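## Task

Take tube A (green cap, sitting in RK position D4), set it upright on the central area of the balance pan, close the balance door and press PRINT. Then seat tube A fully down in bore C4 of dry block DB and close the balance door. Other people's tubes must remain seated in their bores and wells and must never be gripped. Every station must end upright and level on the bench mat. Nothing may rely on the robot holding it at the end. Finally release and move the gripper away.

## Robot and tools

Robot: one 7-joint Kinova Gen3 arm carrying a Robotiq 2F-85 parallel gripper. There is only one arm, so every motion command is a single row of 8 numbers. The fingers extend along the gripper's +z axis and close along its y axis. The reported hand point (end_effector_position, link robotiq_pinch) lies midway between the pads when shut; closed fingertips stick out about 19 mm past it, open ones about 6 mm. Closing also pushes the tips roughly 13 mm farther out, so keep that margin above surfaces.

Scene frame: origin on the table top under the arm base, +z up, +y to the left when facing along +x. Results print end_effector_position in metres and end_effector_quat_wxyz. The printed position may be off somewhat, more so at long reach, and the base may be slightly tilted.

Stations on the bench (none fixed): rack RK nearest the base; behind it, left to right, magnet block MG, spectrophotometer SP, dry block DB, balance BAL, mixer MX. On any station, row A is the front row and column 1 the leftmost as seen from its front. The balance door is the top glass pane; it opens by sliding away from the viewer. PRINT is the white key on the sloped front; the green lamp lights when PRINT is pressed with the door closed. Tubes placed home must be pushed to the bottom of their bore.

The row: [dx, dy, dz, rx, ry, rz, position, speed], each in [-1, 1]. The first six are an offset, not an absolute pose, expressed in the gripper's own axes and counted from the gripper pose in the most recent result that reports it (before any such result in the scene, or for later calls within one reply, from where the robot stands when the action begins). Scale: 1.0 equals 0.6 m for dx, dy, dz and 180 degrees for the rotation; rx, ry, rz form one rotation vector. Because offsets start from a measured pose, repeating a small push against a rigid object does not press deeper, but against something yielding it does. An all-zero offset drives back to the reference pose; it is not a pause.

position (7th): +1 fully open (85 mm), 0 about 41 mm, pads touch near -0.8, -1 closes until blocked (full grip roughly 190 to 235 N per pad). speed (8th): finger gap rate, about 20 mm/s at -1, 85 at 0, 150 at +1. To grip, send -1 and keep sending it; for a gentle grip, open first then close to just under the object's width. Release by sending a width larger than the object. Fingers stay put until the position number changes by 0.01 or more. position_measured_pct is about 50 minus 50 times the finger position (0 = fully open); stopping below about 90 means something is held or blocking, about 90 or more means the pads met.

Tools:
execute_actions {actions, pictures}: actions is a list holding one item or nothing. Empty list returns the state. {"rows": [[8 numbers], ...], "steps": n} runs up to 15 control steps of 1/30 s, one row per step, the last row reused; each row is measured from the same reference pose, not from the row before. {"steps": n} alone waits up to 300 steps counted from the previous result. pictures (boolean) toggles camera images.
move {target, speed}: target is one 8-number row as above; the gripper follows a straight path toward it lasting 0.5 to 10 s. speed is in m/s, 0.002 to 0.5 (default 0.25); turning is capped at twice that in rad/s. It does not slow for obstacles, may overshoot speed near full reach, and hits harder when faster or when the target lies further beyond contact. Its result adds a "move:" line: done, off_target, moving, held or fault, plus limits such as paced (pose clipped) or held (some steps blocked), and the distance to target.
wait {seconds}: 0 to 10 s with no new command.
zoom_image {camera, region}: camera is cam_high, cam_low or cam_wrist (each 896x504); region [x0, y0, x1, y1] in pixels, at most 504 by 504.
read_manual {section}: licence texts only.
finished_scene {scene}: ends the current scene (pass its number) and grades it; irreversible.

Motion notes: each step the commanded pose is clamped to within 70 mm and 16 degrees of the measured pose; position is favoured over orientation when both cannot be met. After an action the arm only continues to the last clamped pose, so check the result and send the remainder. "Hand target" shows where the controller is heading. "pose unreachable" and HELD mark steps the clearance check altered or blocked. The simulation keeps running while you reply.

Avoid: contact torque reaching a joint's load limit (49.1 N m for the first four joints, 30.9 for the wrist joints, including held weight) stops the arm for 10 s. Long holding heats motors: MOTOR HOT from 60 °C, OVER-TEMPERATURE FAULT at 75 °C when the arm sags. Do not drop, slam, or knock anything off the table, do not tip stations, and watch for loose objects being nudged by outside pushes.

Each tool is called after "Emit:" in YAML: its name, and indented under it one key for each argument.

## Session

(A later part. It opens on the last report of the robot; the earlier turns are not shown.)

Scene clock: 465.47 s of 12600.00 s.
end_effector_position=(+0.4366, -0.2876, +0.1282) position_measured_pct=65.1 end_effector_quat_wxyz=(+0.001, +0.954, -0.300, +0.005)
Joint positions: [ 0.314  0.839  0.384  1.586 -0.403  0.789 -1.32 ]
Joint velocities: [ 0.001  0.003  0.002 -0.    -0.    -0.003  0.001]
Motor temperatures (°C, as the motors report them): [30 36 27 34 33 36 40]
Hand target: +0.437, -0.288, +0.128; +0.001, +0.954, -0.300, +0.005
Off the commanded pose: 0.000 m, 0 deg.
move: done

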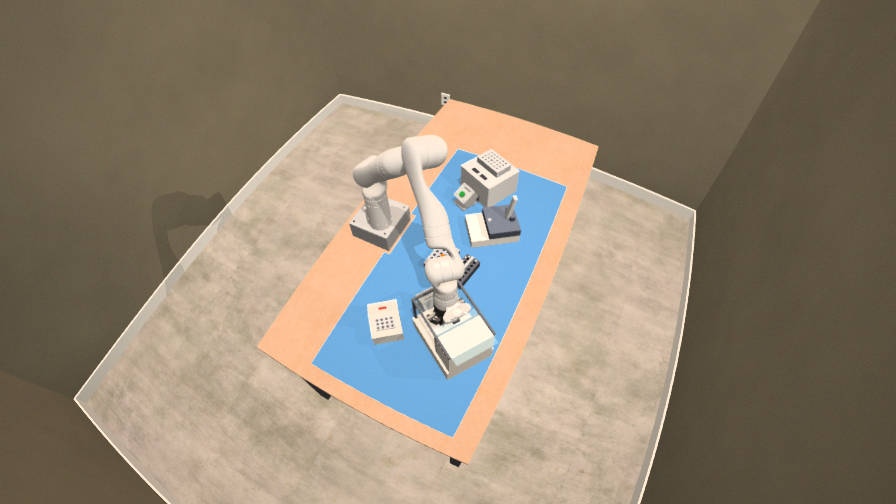

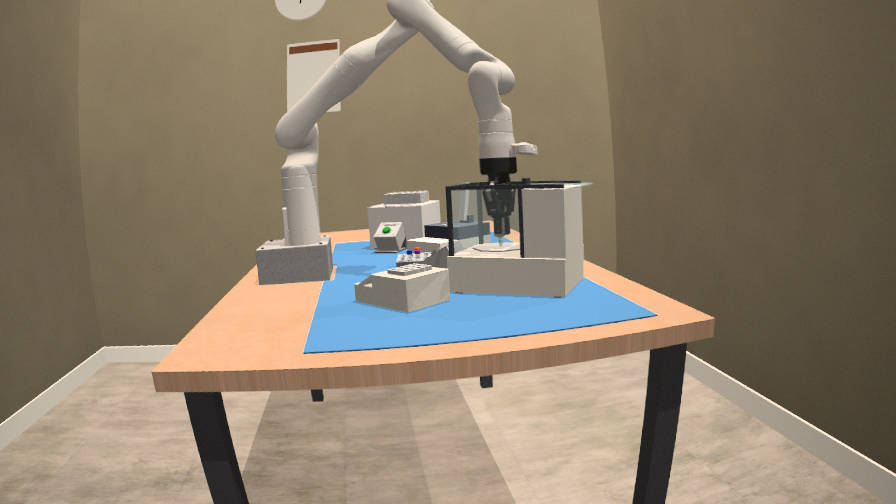

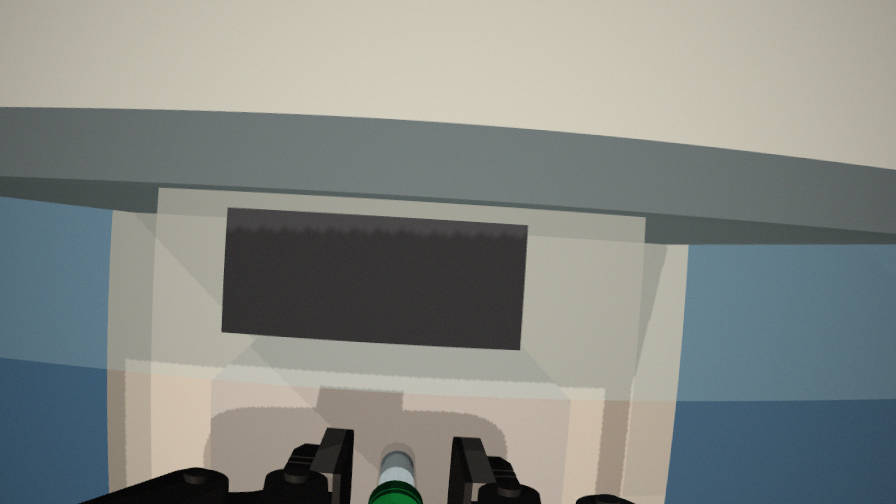

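Emit:
execute_actions:
  actions:
    - {"rows": [[0,0,0,0,0,0,-0.75,-0.6]], "steps": 15}
  pictures: false

Emit:
execute_actions:
  actions:
    - {"steps": 25}

Scene clock: 468.73 s of 12600.00 s.
end_effector_position=(+0.4367, -0.2876, +0.1283) position_measured_pct=81.7 end_effector_quat_wxyz=(+0.001, +0.954, -0.300, +0.005)
Joint positions: [ 0.314  0.839  0.384  1.586 -0.403  0.789 -1.32 ]
Joint velocities: [-0.    -0.001 -0.    -0.     0.001  0.001  0.001]
Motor temperatures (°C, as the motors report them): [30 36 27 34 33 36 40]
Hand target: +0.437, -0.288, +0.128; +0.001, +0.954, -0.300, +0.005
Off the commanded pose: 0.000 m, 0 deg.
Steps of this call (steps 1 to 83: nothing new was sent; steps 84 to 98: all 15 steps of this action). Readings (end_effector_position | what the end effector reports):
84: (+0.4366, -0.2876, +0.1280) | position_measured_pct=65.1
85: (+0.4366, -0.2876, +0.1281) | position_measured_pct=65.5
87: (+0.4366, -0.2876, +0.1282) | position_measured_pct=67.5
91: (+0.4366, -0.2876, +0.1282) | position_measured_pct=73.4
98: the state above

Scene clock: 469.57 s of 12600.00 s.
end_effector_position=(+0.4367, -0.2876, +0.1283) position_measured_pct=82.1 end_effector_quat_wxyz=(+0.001, +0.954, -0.300, +0.005)
Joint positions: [ 0.314  0.839  0.384  1.586 -0.403  0.789 -1.32 ]
Joint velocities: [-0.     0.    -0.002 -0.     0.001  0.    -0.001]
Motor temperatures (°C, as the motors report them): [30 36 27 34 33 36 40]
Hand target: +0.437, -0.288, +0.128; +0.001, +0.954, -0.300, +0.005
Off the commanded pose: 0.000 m, 0 deg.
Steps of this call (steps 1 to 25: nothing new was sent). Readings (end_effector_position | what the end effector reports):
1: (+0.4367, -0.2876, +0.1283) | position_measured_pct=81.7
2: (+0.4367, -0.2876, +0.1283) | position_measured_pct=82.1
4: (+0.4367, -0.2876, +0.1283) | position_measured_pct=82.1
8: (+0.4367, -0.2876, +0.1283) | position_measured_pct=82.1
25: the state above

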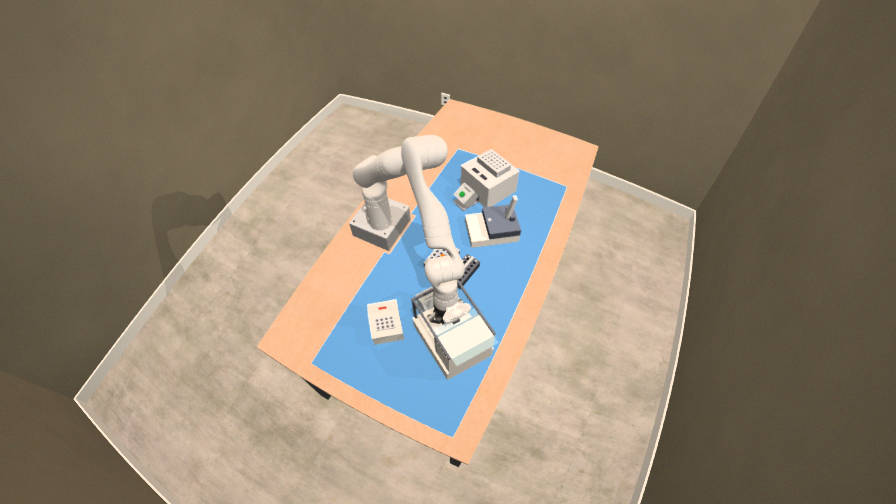

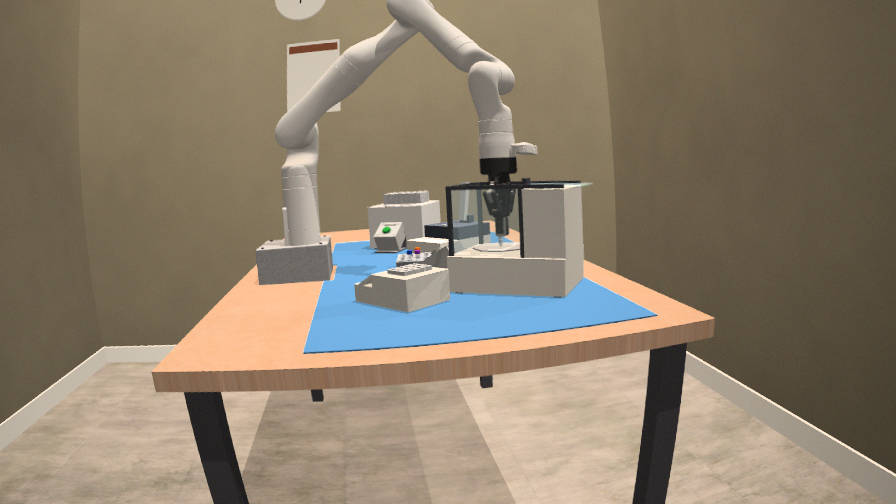

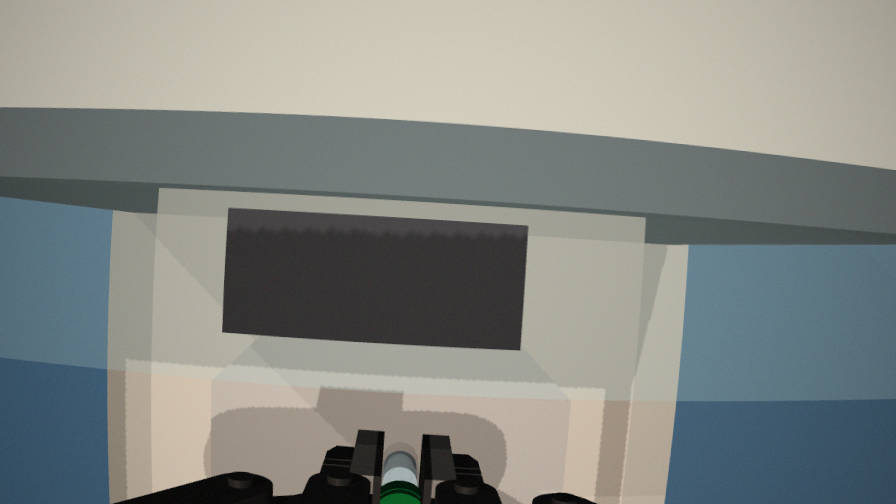

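Lift to z=0.315.

Emit:
move:
  target: [0, 0, -0.311, 0, 0, 0, -0.75, 0]
  speed: 0.04

Scene clock: 476.33 s of 12600.00 s.
end_effector_position=(+0.4348, -0.2863, +0.3145) position_measured_pct=82.1 end_effector_quat_wxyz=(+0.001, +0.954, -0.300, +0.005)
Joint positions: [ 0.259  0.595  0.489  1.371 -0.284  1.237 -1.419]
Joint velocities: [-0.    -0.001 -0.001 -0.003 -0.     0.004 -0.001]
Motor temperatures (°C, as the motors report them): [30 36 27 34 33 36 40]
Hand target: +0.435, -0.286, +0.315; +0.001, +0.954, -0.300, +0.005
Off the commanded pose: 0.001 m, 0 deg.
move: done

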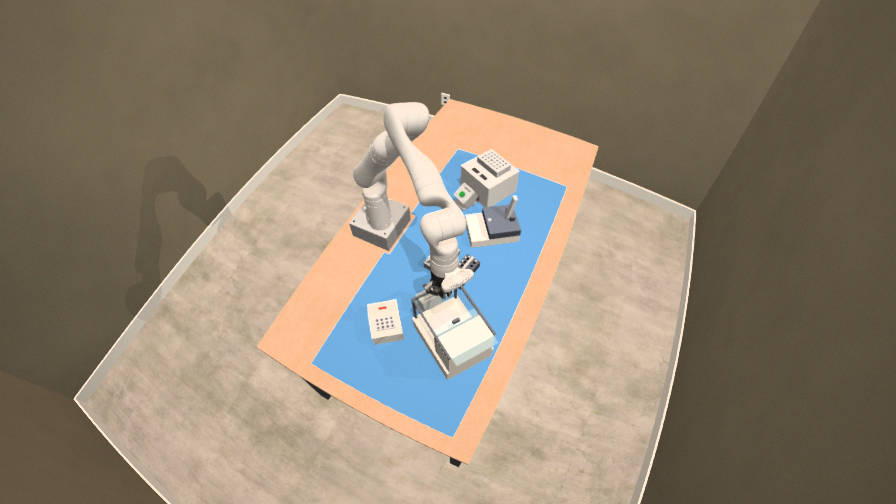

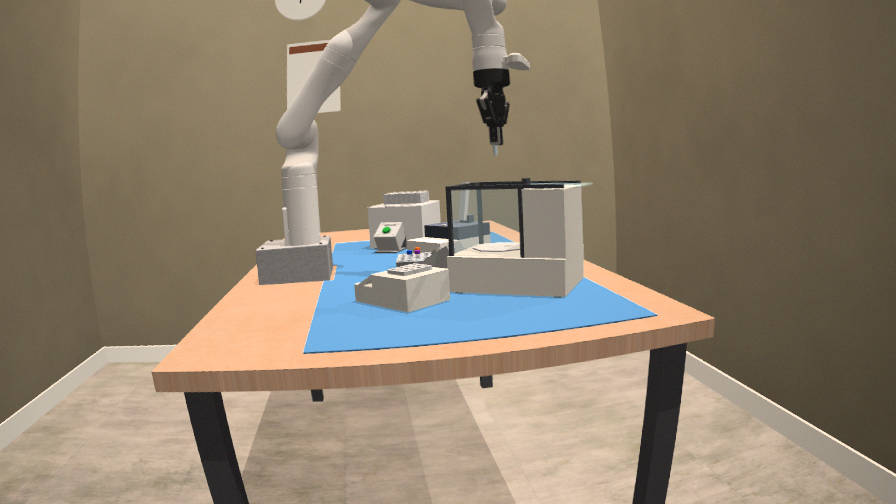

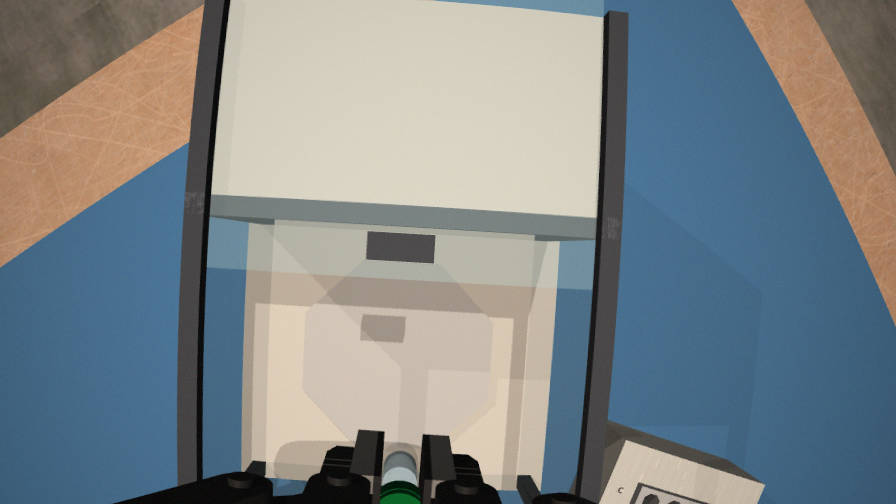

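Emit:
move:
  target: [-0.243, 0.292, 0.02, 0, 0, 0.133, -0.75, 0]
  speed: 0.12

Emit:
move:
  target: [0, 0, 0.13, 0, 0, 0, -0.75, 0]
  speed: 0.08

Scene clock: 506.50 s of 12600.00 s.
end_effector_position=(+0.2159, -0.3470, +0.3005) position_measured_pct=82.1 end_effector_quat_wxyz=(-0.001, +0.871, -0.491, +0.006)
Joint positions: [ 0.483  0.383  0.658  1.794 -0.273  1.048 -1.362]
Joint velocities: [ 0.004 -0.001  0.002  0.002 -0.001 -0.     0.001]
Motor temperatures (°C, as the motors report them): [30 36 27 34 33 36 40]
Hand target: +0.216, -0.347, +0.301; -0.001, +0.871, -0.491, +0.006
Off the commanded pose: 0.001 m, 0 deg.
move: done

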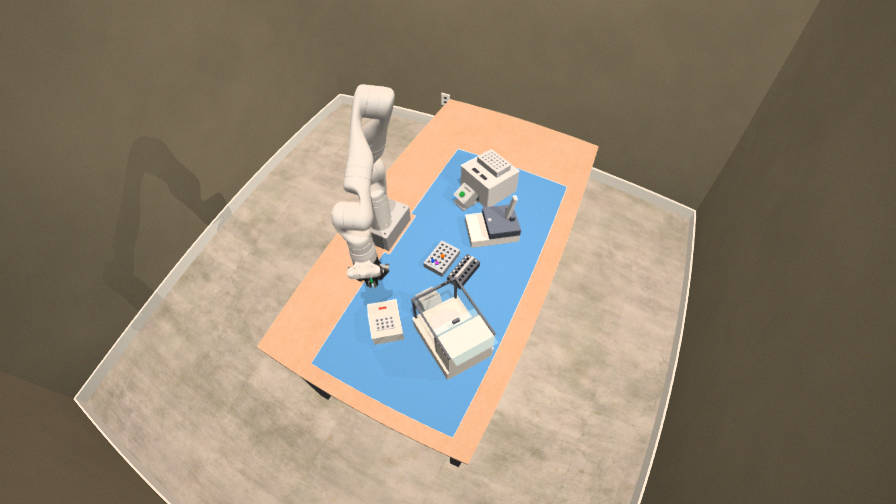

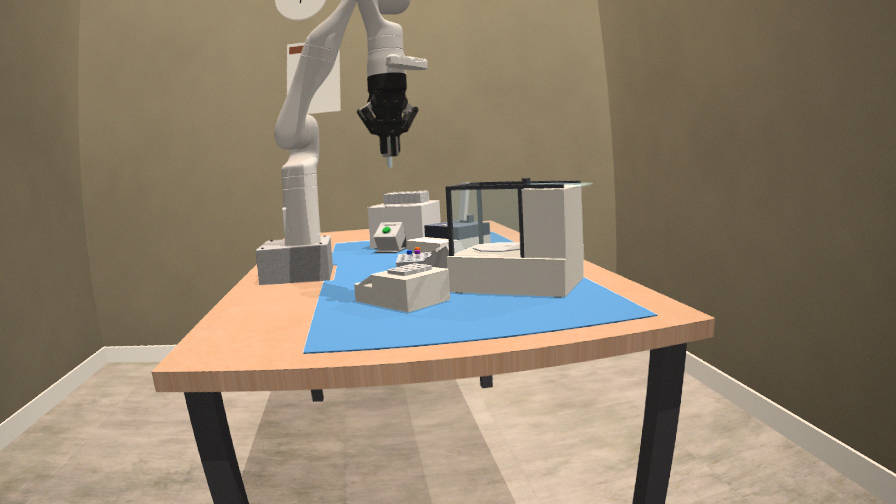

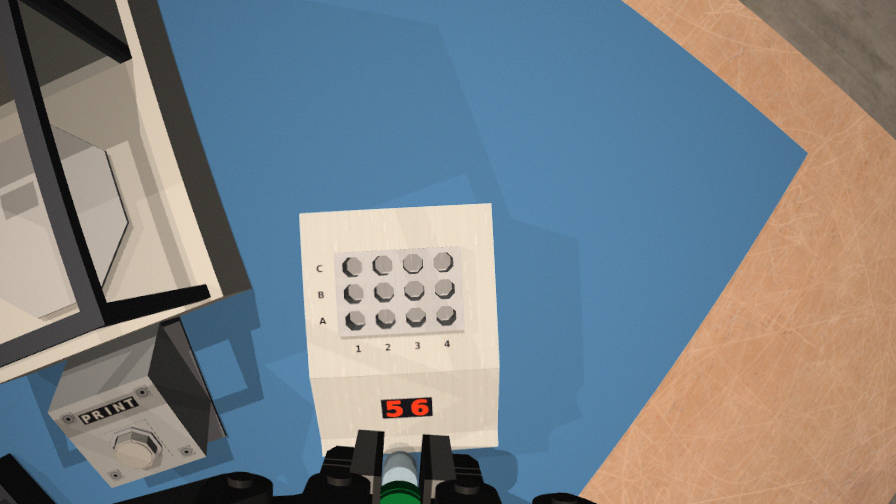

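Scene clock: 507.87 s of 12600.00 s.
end_effector_position=(+0.2169, -0.3475, +0.2229) position_measured_pct=82.1 end_effector_quat_wxyz=(-0.001, +0.871, -0.491, +0.006)
Joint positions: [ 0.546  0.506  0.589  1.912 -0.381  0.828 -1.267]
Joint velocities: [ 0.003  0.005 -0.001  0.    -0.002 -0.003  0.003]
Motor temperatures (°C, as the motors report them): [30 36 27 34 33 36 40]
Hand target: +0.217, -0.348, +0.223; -0.001, +0.871, -0.491, +0.006
Off the commanded pose: 0.000 m, 0 deg.
move: done

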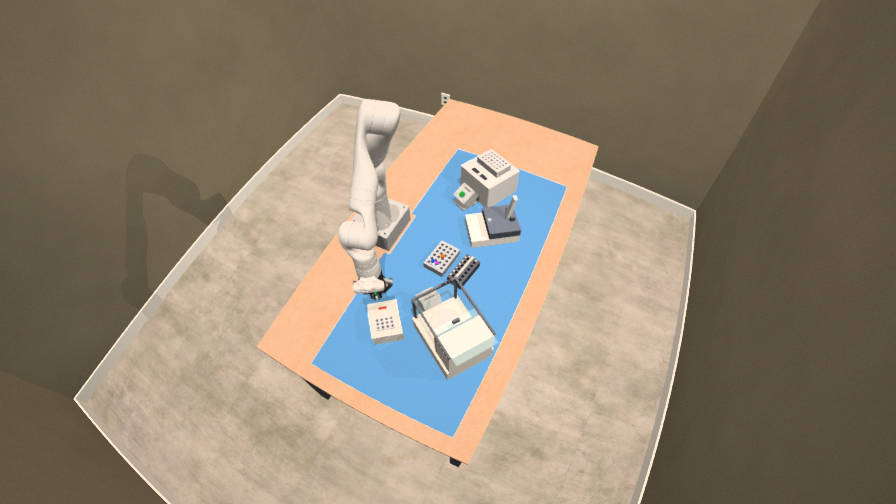

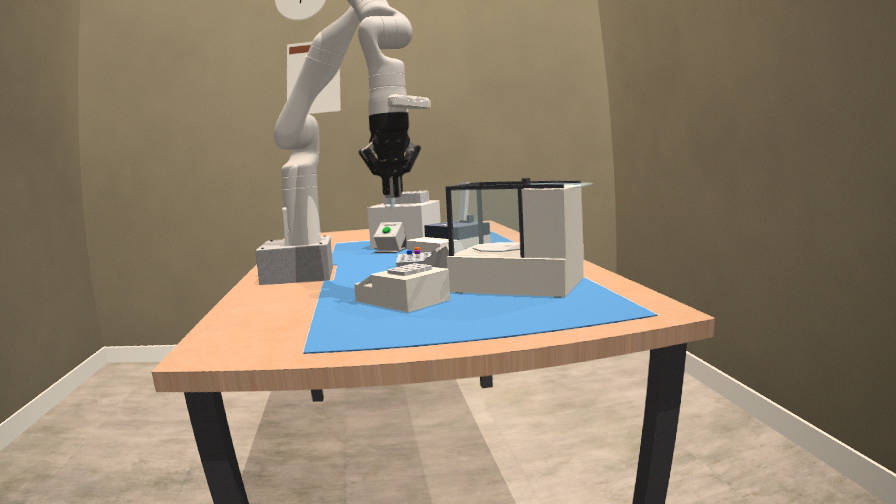

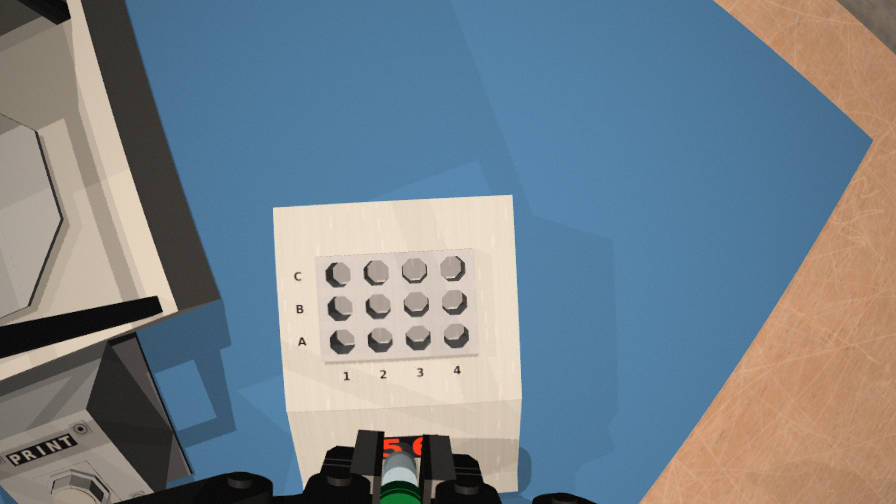

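Emit:
move:
  target: [0.08, 0.032, 0.1, 0, 0, 0, -0.75, 0]
  speed: 0.06

Scene clock: 523.37 s of 12600.00 s.
end_effector_position=(+0.2264, -0.3989, +0.1637) position_measured_pct=82.1 end_effector_quat_wxyz=(-0.001, +0.871, -0.491, +0.006)
Joint positions: [ 0.679  0.693  0.507  1.805 -0.475  0.759 -1.166]
Joint velocities: [ 0.004  0.005 -0.002 -0.003  0.    -0.001  0.001]
Motor temperatures (°C, as the motors report them): [30 36 27 34 33 36 40]
Hand target: +0.226, -0.399, +0.163; -0.001, +0.871, -0.491, +0.006
Off the commanded pose: 0.001 m, 0 deg.
move: done

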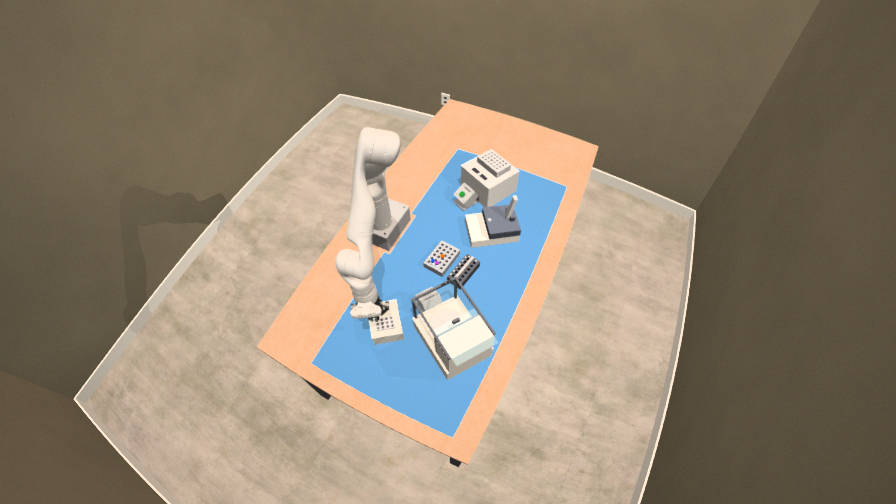

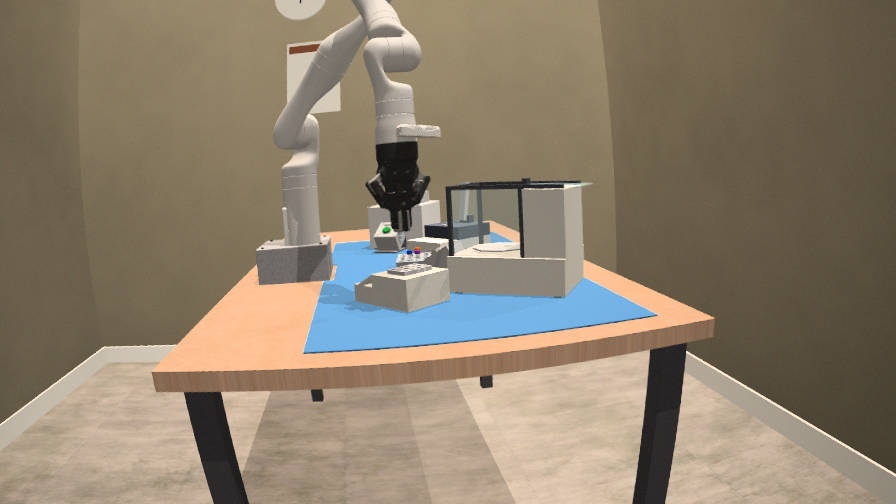

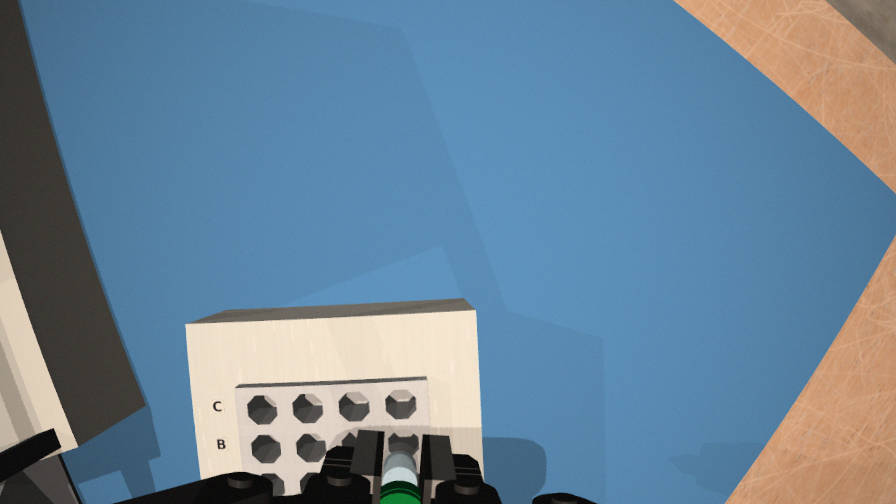

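Emit:
move:
  target: [0.01, 0, 0.058, 0, 0, 0, -0.75, 0]
  speed: 0.03

Scene clock: 538.90 s of 12600.00 s.
end_effector_position=(+0.2300, -0.4043, +0.1292) position_measured_pct=82.1 end_effector_quat_wxyz=(-0.000, +0.871, -0.491, +0.006)
Joint positions: [ 0.71   0.763  0.464  1.804 -0.517  0.689 -1.136]
Joint velocities: [ 0.002  0.004 -0.    -0.    -0.001 -0.002  0.   ]
Motor temperatures (°C, as the motors report them): [30 36 27 34 33 36 40]
Hand target: +0.230, -0.404, +0.129; -0.001, +0.871, -0.491, +0.006
Off the commanded pose: 0.000 m, 0 deg.
move: done

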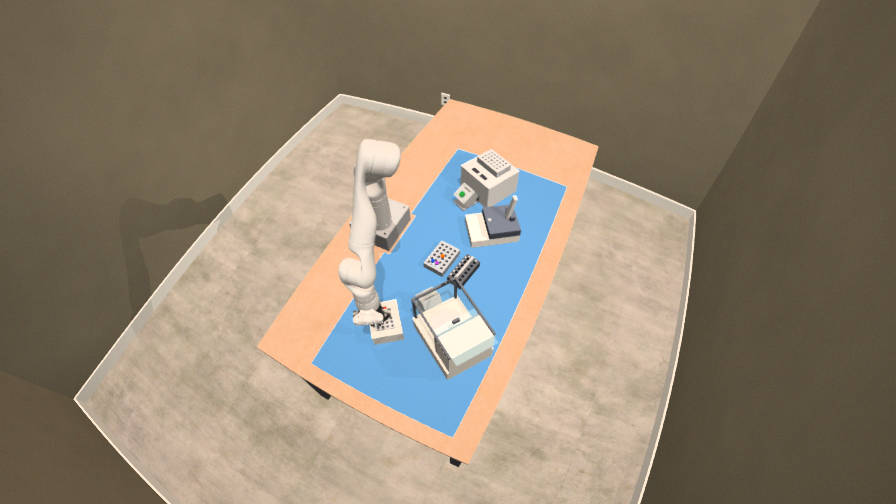

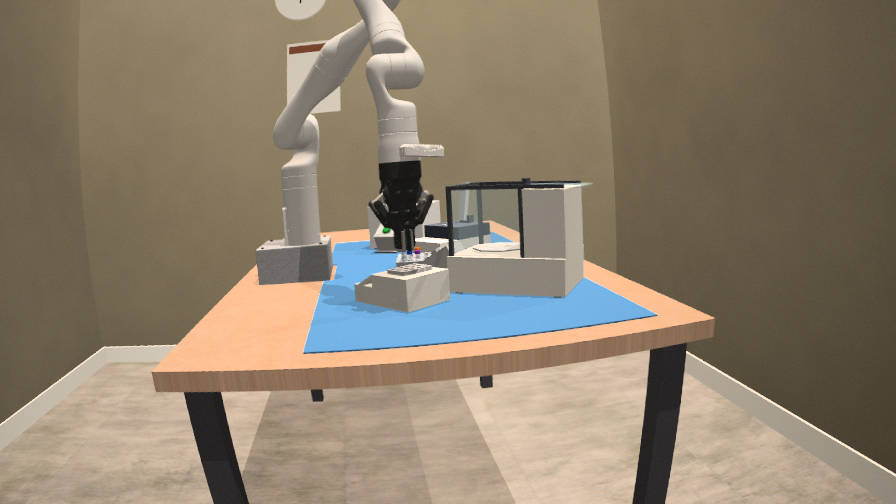

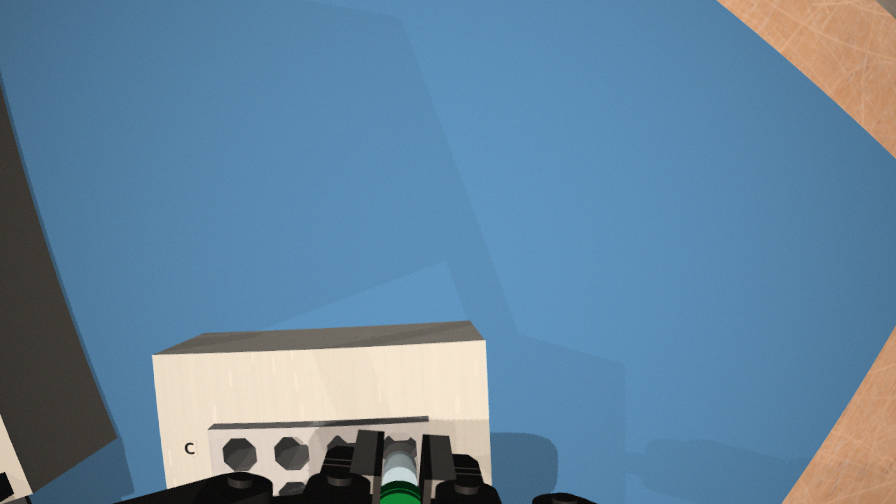

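Emit:
zoom_image:
  camera: "cam_wrist"
  region: [300, 404, 500, 504]

Region (300, 404, 500, 504) of cam_wrist's 896x504 image, scaled by 2.520.

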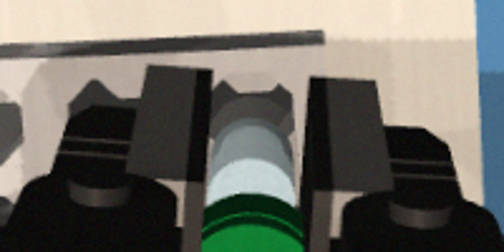

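Emit:
move:
  target: [0, 0, 0.014, 0, 0, 0, -0.75, 0]
  speed: 0.01

Emit:
zoom_image:
  camera: "cam_wrist"
  region: [300, 404, 500, 504]

Scene clock: 553.13 s of 12600.00 s.
end_effector_position=(+0.2302, -0.4043, +0.1209) position_measured_pct=82.1 end_effector_quat_wxyz=(-0.000, +0.871, -0.491, +0.006)
Joint positions: [ 0.717  0.778  0.453  1.807 -0.526  0.67  -1.128]
Joint velocities: [ 0.001  0.002 -0.    -0.003 -0.001 -0.002  0.   ]
Motor temperatures (°C, as the motors report them): [30 36 27 34 33 36 40]
Hand target: +0.230, -0.404, +0.121; -0.000, +0.871, -0.491, +0.006
Off the commanded pose: 0.000 m, 0 deg.
move: done

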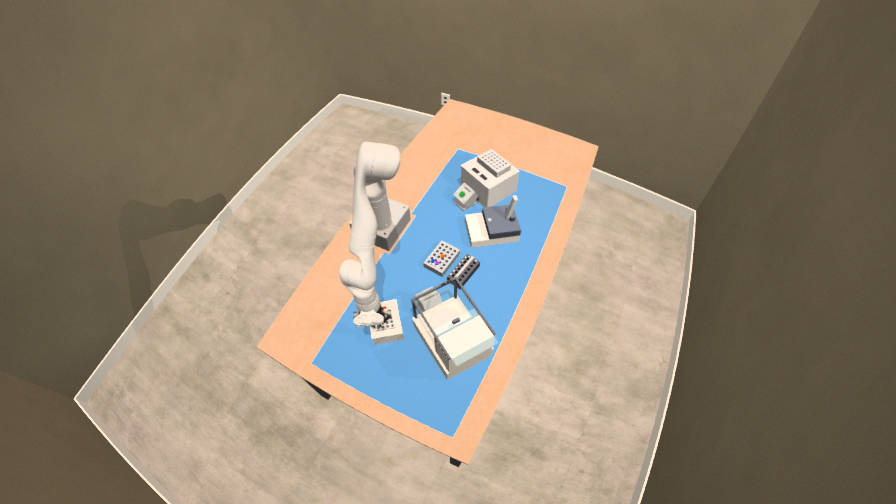

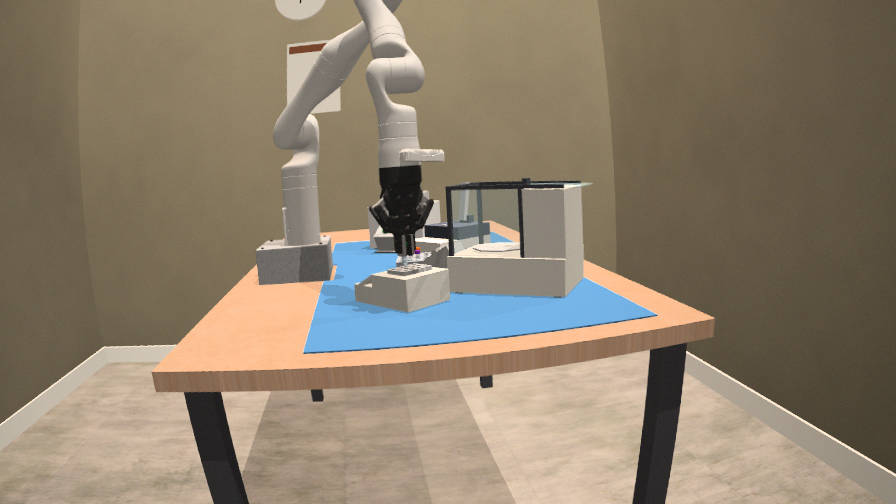

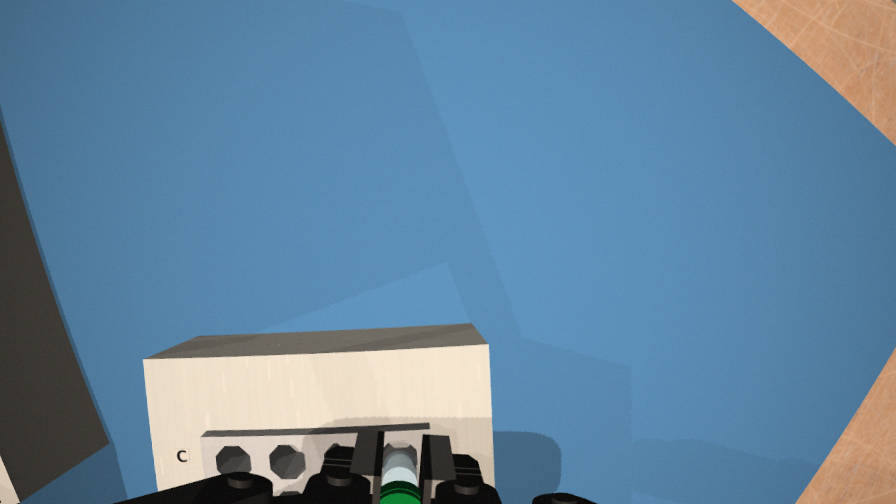

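Region (300, 404, 500, 504) of cam_wrist's 896x504 image, scaled by 2.520.

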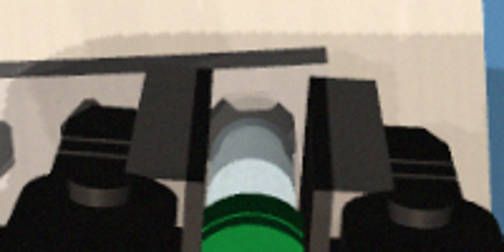

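Emit:
move:
  target: [0.001, 0, 0.02, 0, 0, 0, -0.75, 0]
  speed: 0.008

Emit:
zoom_image:
  camera: "cam_wrist"
  region: [300, 404, 500, 504]

Scene clock: 559.23 s of 12600.00 s.
end_effector_position=(+0.2306, -0.4055, +0.1141) position_measured_pct=82.1 end_effector_quat_wxyz=(-0.001, +0.871, -0.491, +0.009)
Joint positions: [ 0.728  0.79   0.44   1.81  -0.538  0.65  -1.117]
Joint velocities: [ 0.001 -0.001 -0.    -0.001 -0.001 -0.001  0.001]
Motor temperatures (°C, as the motors report them): [30 36 27 34 33 36 40]
Hand target: +0.231, -0.405, +0.109; -0.000, +0.871, -0.491, +0.006
Off the commanded pose: 0.005 m, 0 deg.
move: off_target

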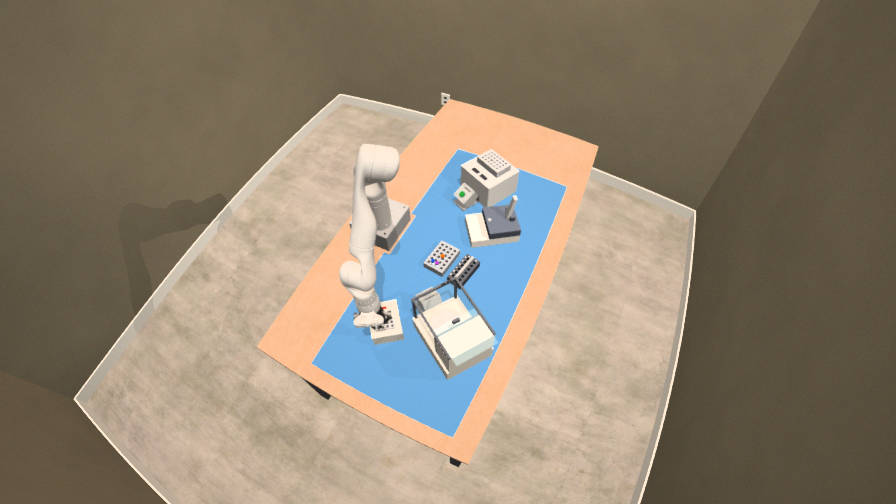

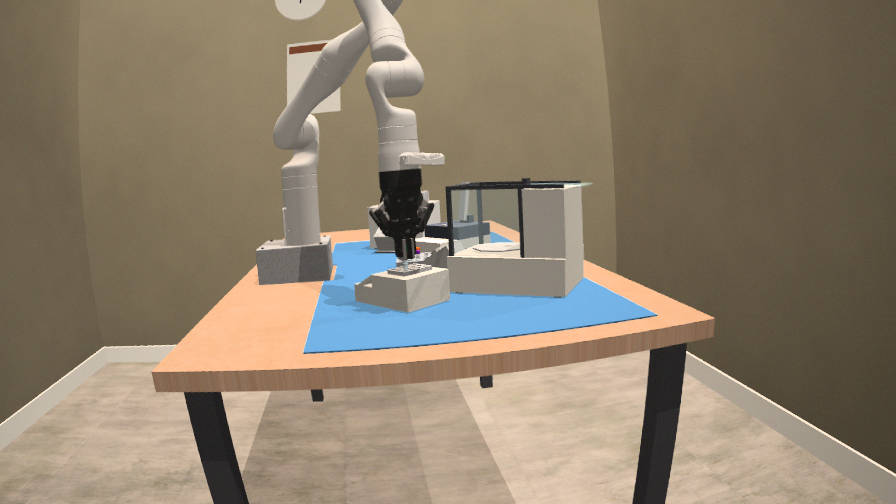

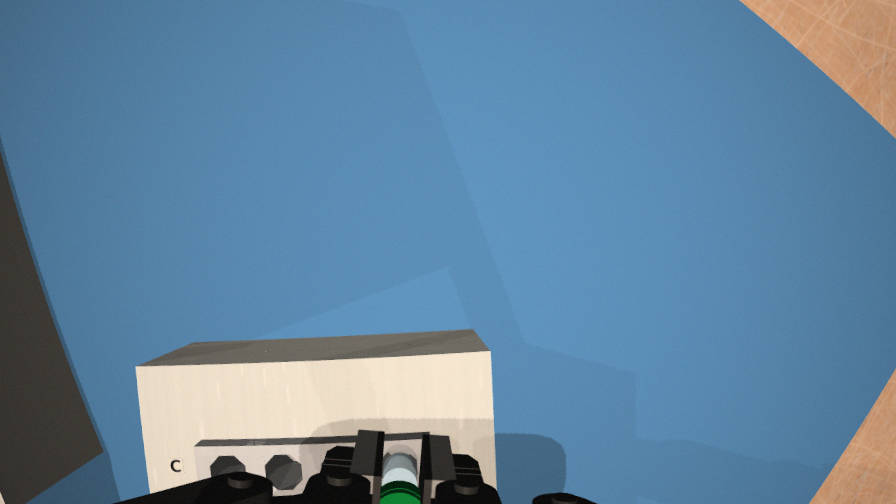

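Region (300, 404, 500, 504) of cam_wrist's 896x504 image, scaled by 2.520.

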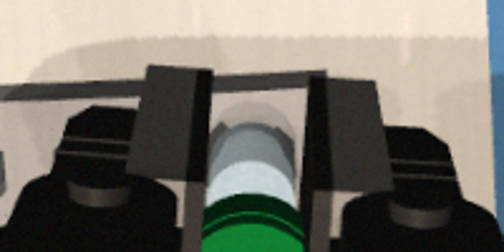

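Emit:
move:
  target: [-0.004, 0, -0.007, 0, 0, 0, -0.75, 0]
  speed: 0.008

Emit:
zoom_image:
  camera: "cam_wrist"
  region: [300, 404, 500, 504]

Scene clock: 564.17 s of 12600.00 s.
end_effector_position=(+0.2292, -0.4034, +0.1181) position_measured_pct=82.1 end_effector_quat_wxyz=(-0.001, +0.871, -0.491, +0.009)
Joint positions: [ 0.724  0.779  0.445  1.817 -0.534  0.654 -1.119]
Joint velocities: [-0.001 -0.002 -0.001 -0.001 -0.     0.001 -0.001]
Motor temperatures (°C, as the motors report them): [30 36 27 34 33 36 40]
Hand target: +0.229, -0.403, +0.118; -0.001, +0.871, -0.491, +0.009
Off the commanded pose: 0.000 m, 0 deg.
move: done

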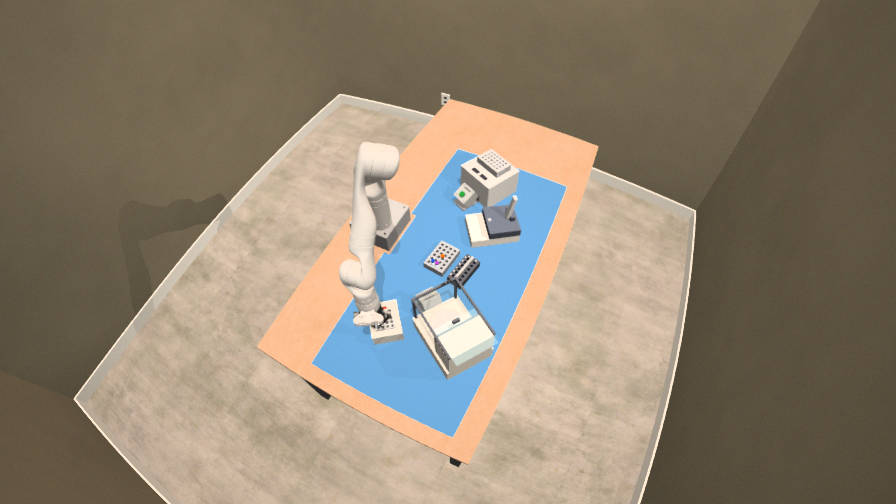

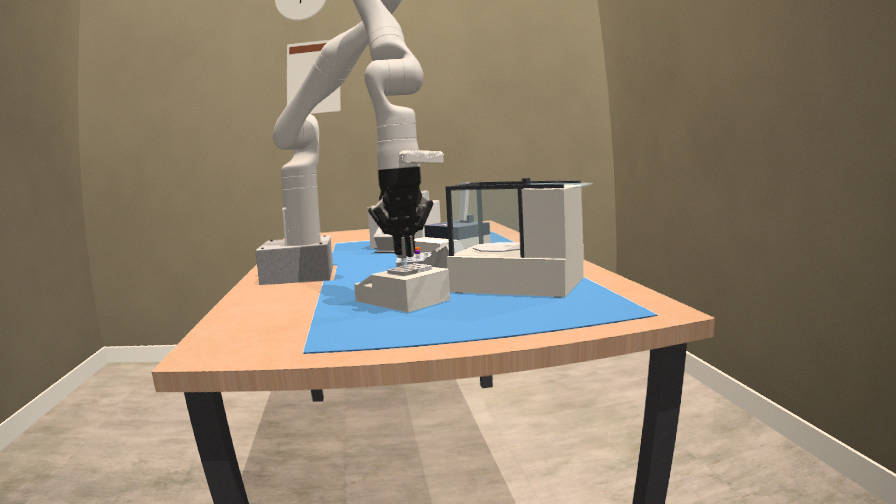

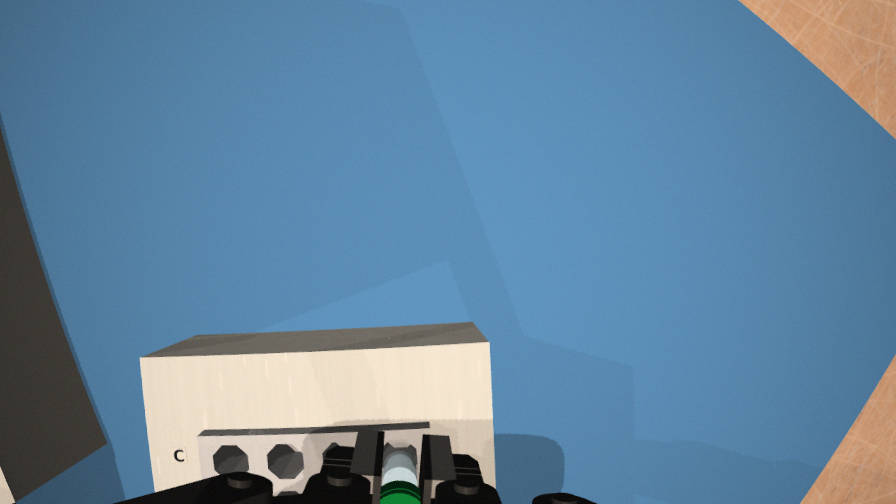

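Region (300, 404, 500, 504) of cam_wrist's 896x504 image, scaled by 2.520.

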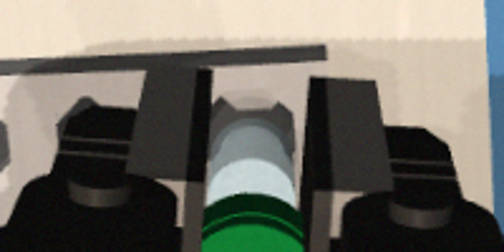

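Emit:
move:
  target: [0.001, 0, 0.016, 0, 0, 0, -0.75, 0]
  speed: 0.006

Emit:
zoom_image:
  camera: "cam_wrist"
  region: [300, 404, 500, 504]

Scene clock: 572.10 s of 12600.00 s.
end_effector_position=(+0.2296, -0.4032, +0.1084) position_measured_pct=82.1 end_effector_quat_wxyz=(-0.001, +0.871, -0.491, +0.008)
Joint positions: [ 0.732  0.798  0.431  1.819 -0.545  0.635 -1.111]
Joint velocities: [ 0.001  0.002 -0.    -0.001 -0.001 -0.     0.   ]
Motor temperatures (°C, as the motors report them): [30 36 27 34 33 36 40]
Hand target: +0.230, -0.404, +0.109; -0.001, +0.871, -0.491, +0.009
Off the commanded pose: 0.001 m, 0 deg.
move: done

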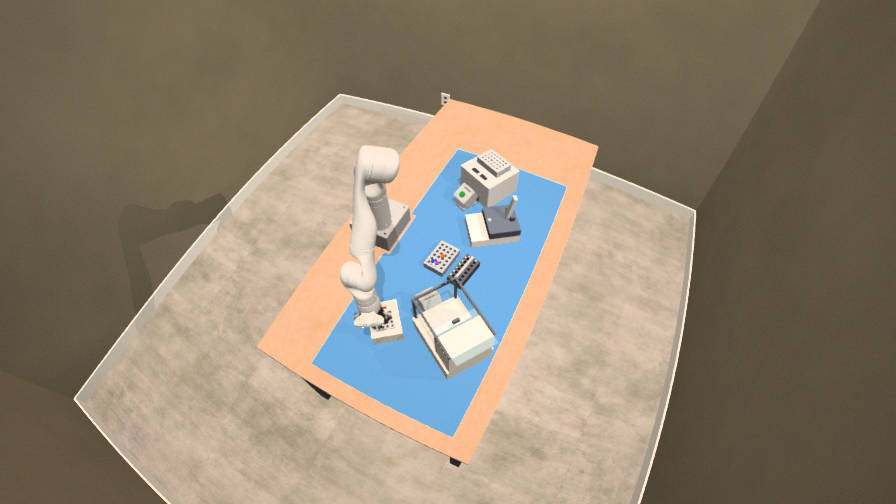

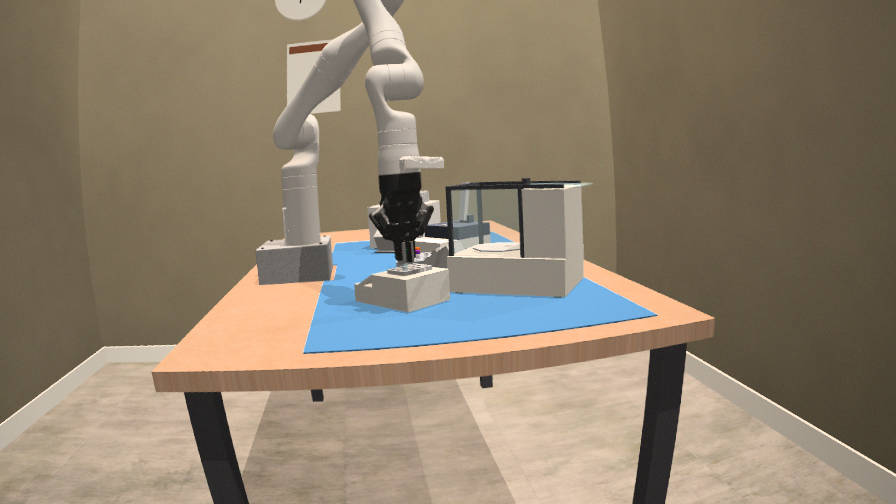

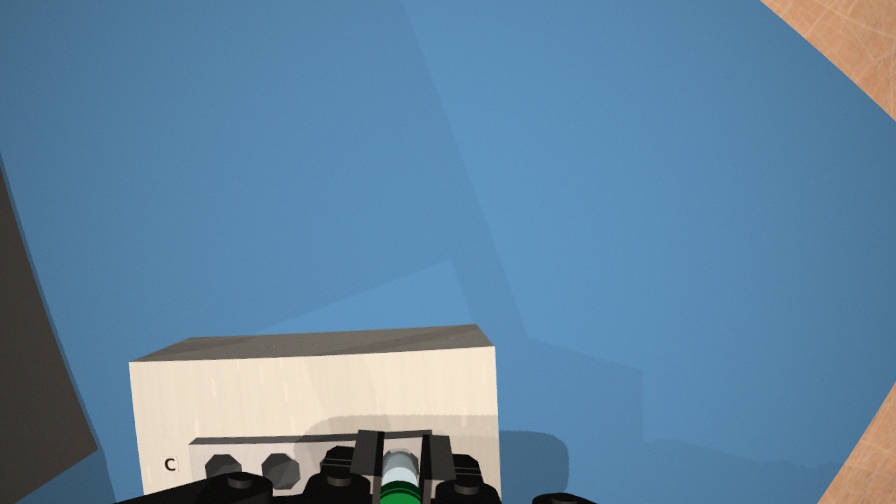

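Region (300, 404, 500, 504) of cam_wrist's 896x504 image, scaled by 2.520.

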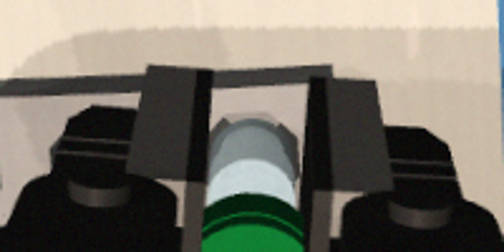

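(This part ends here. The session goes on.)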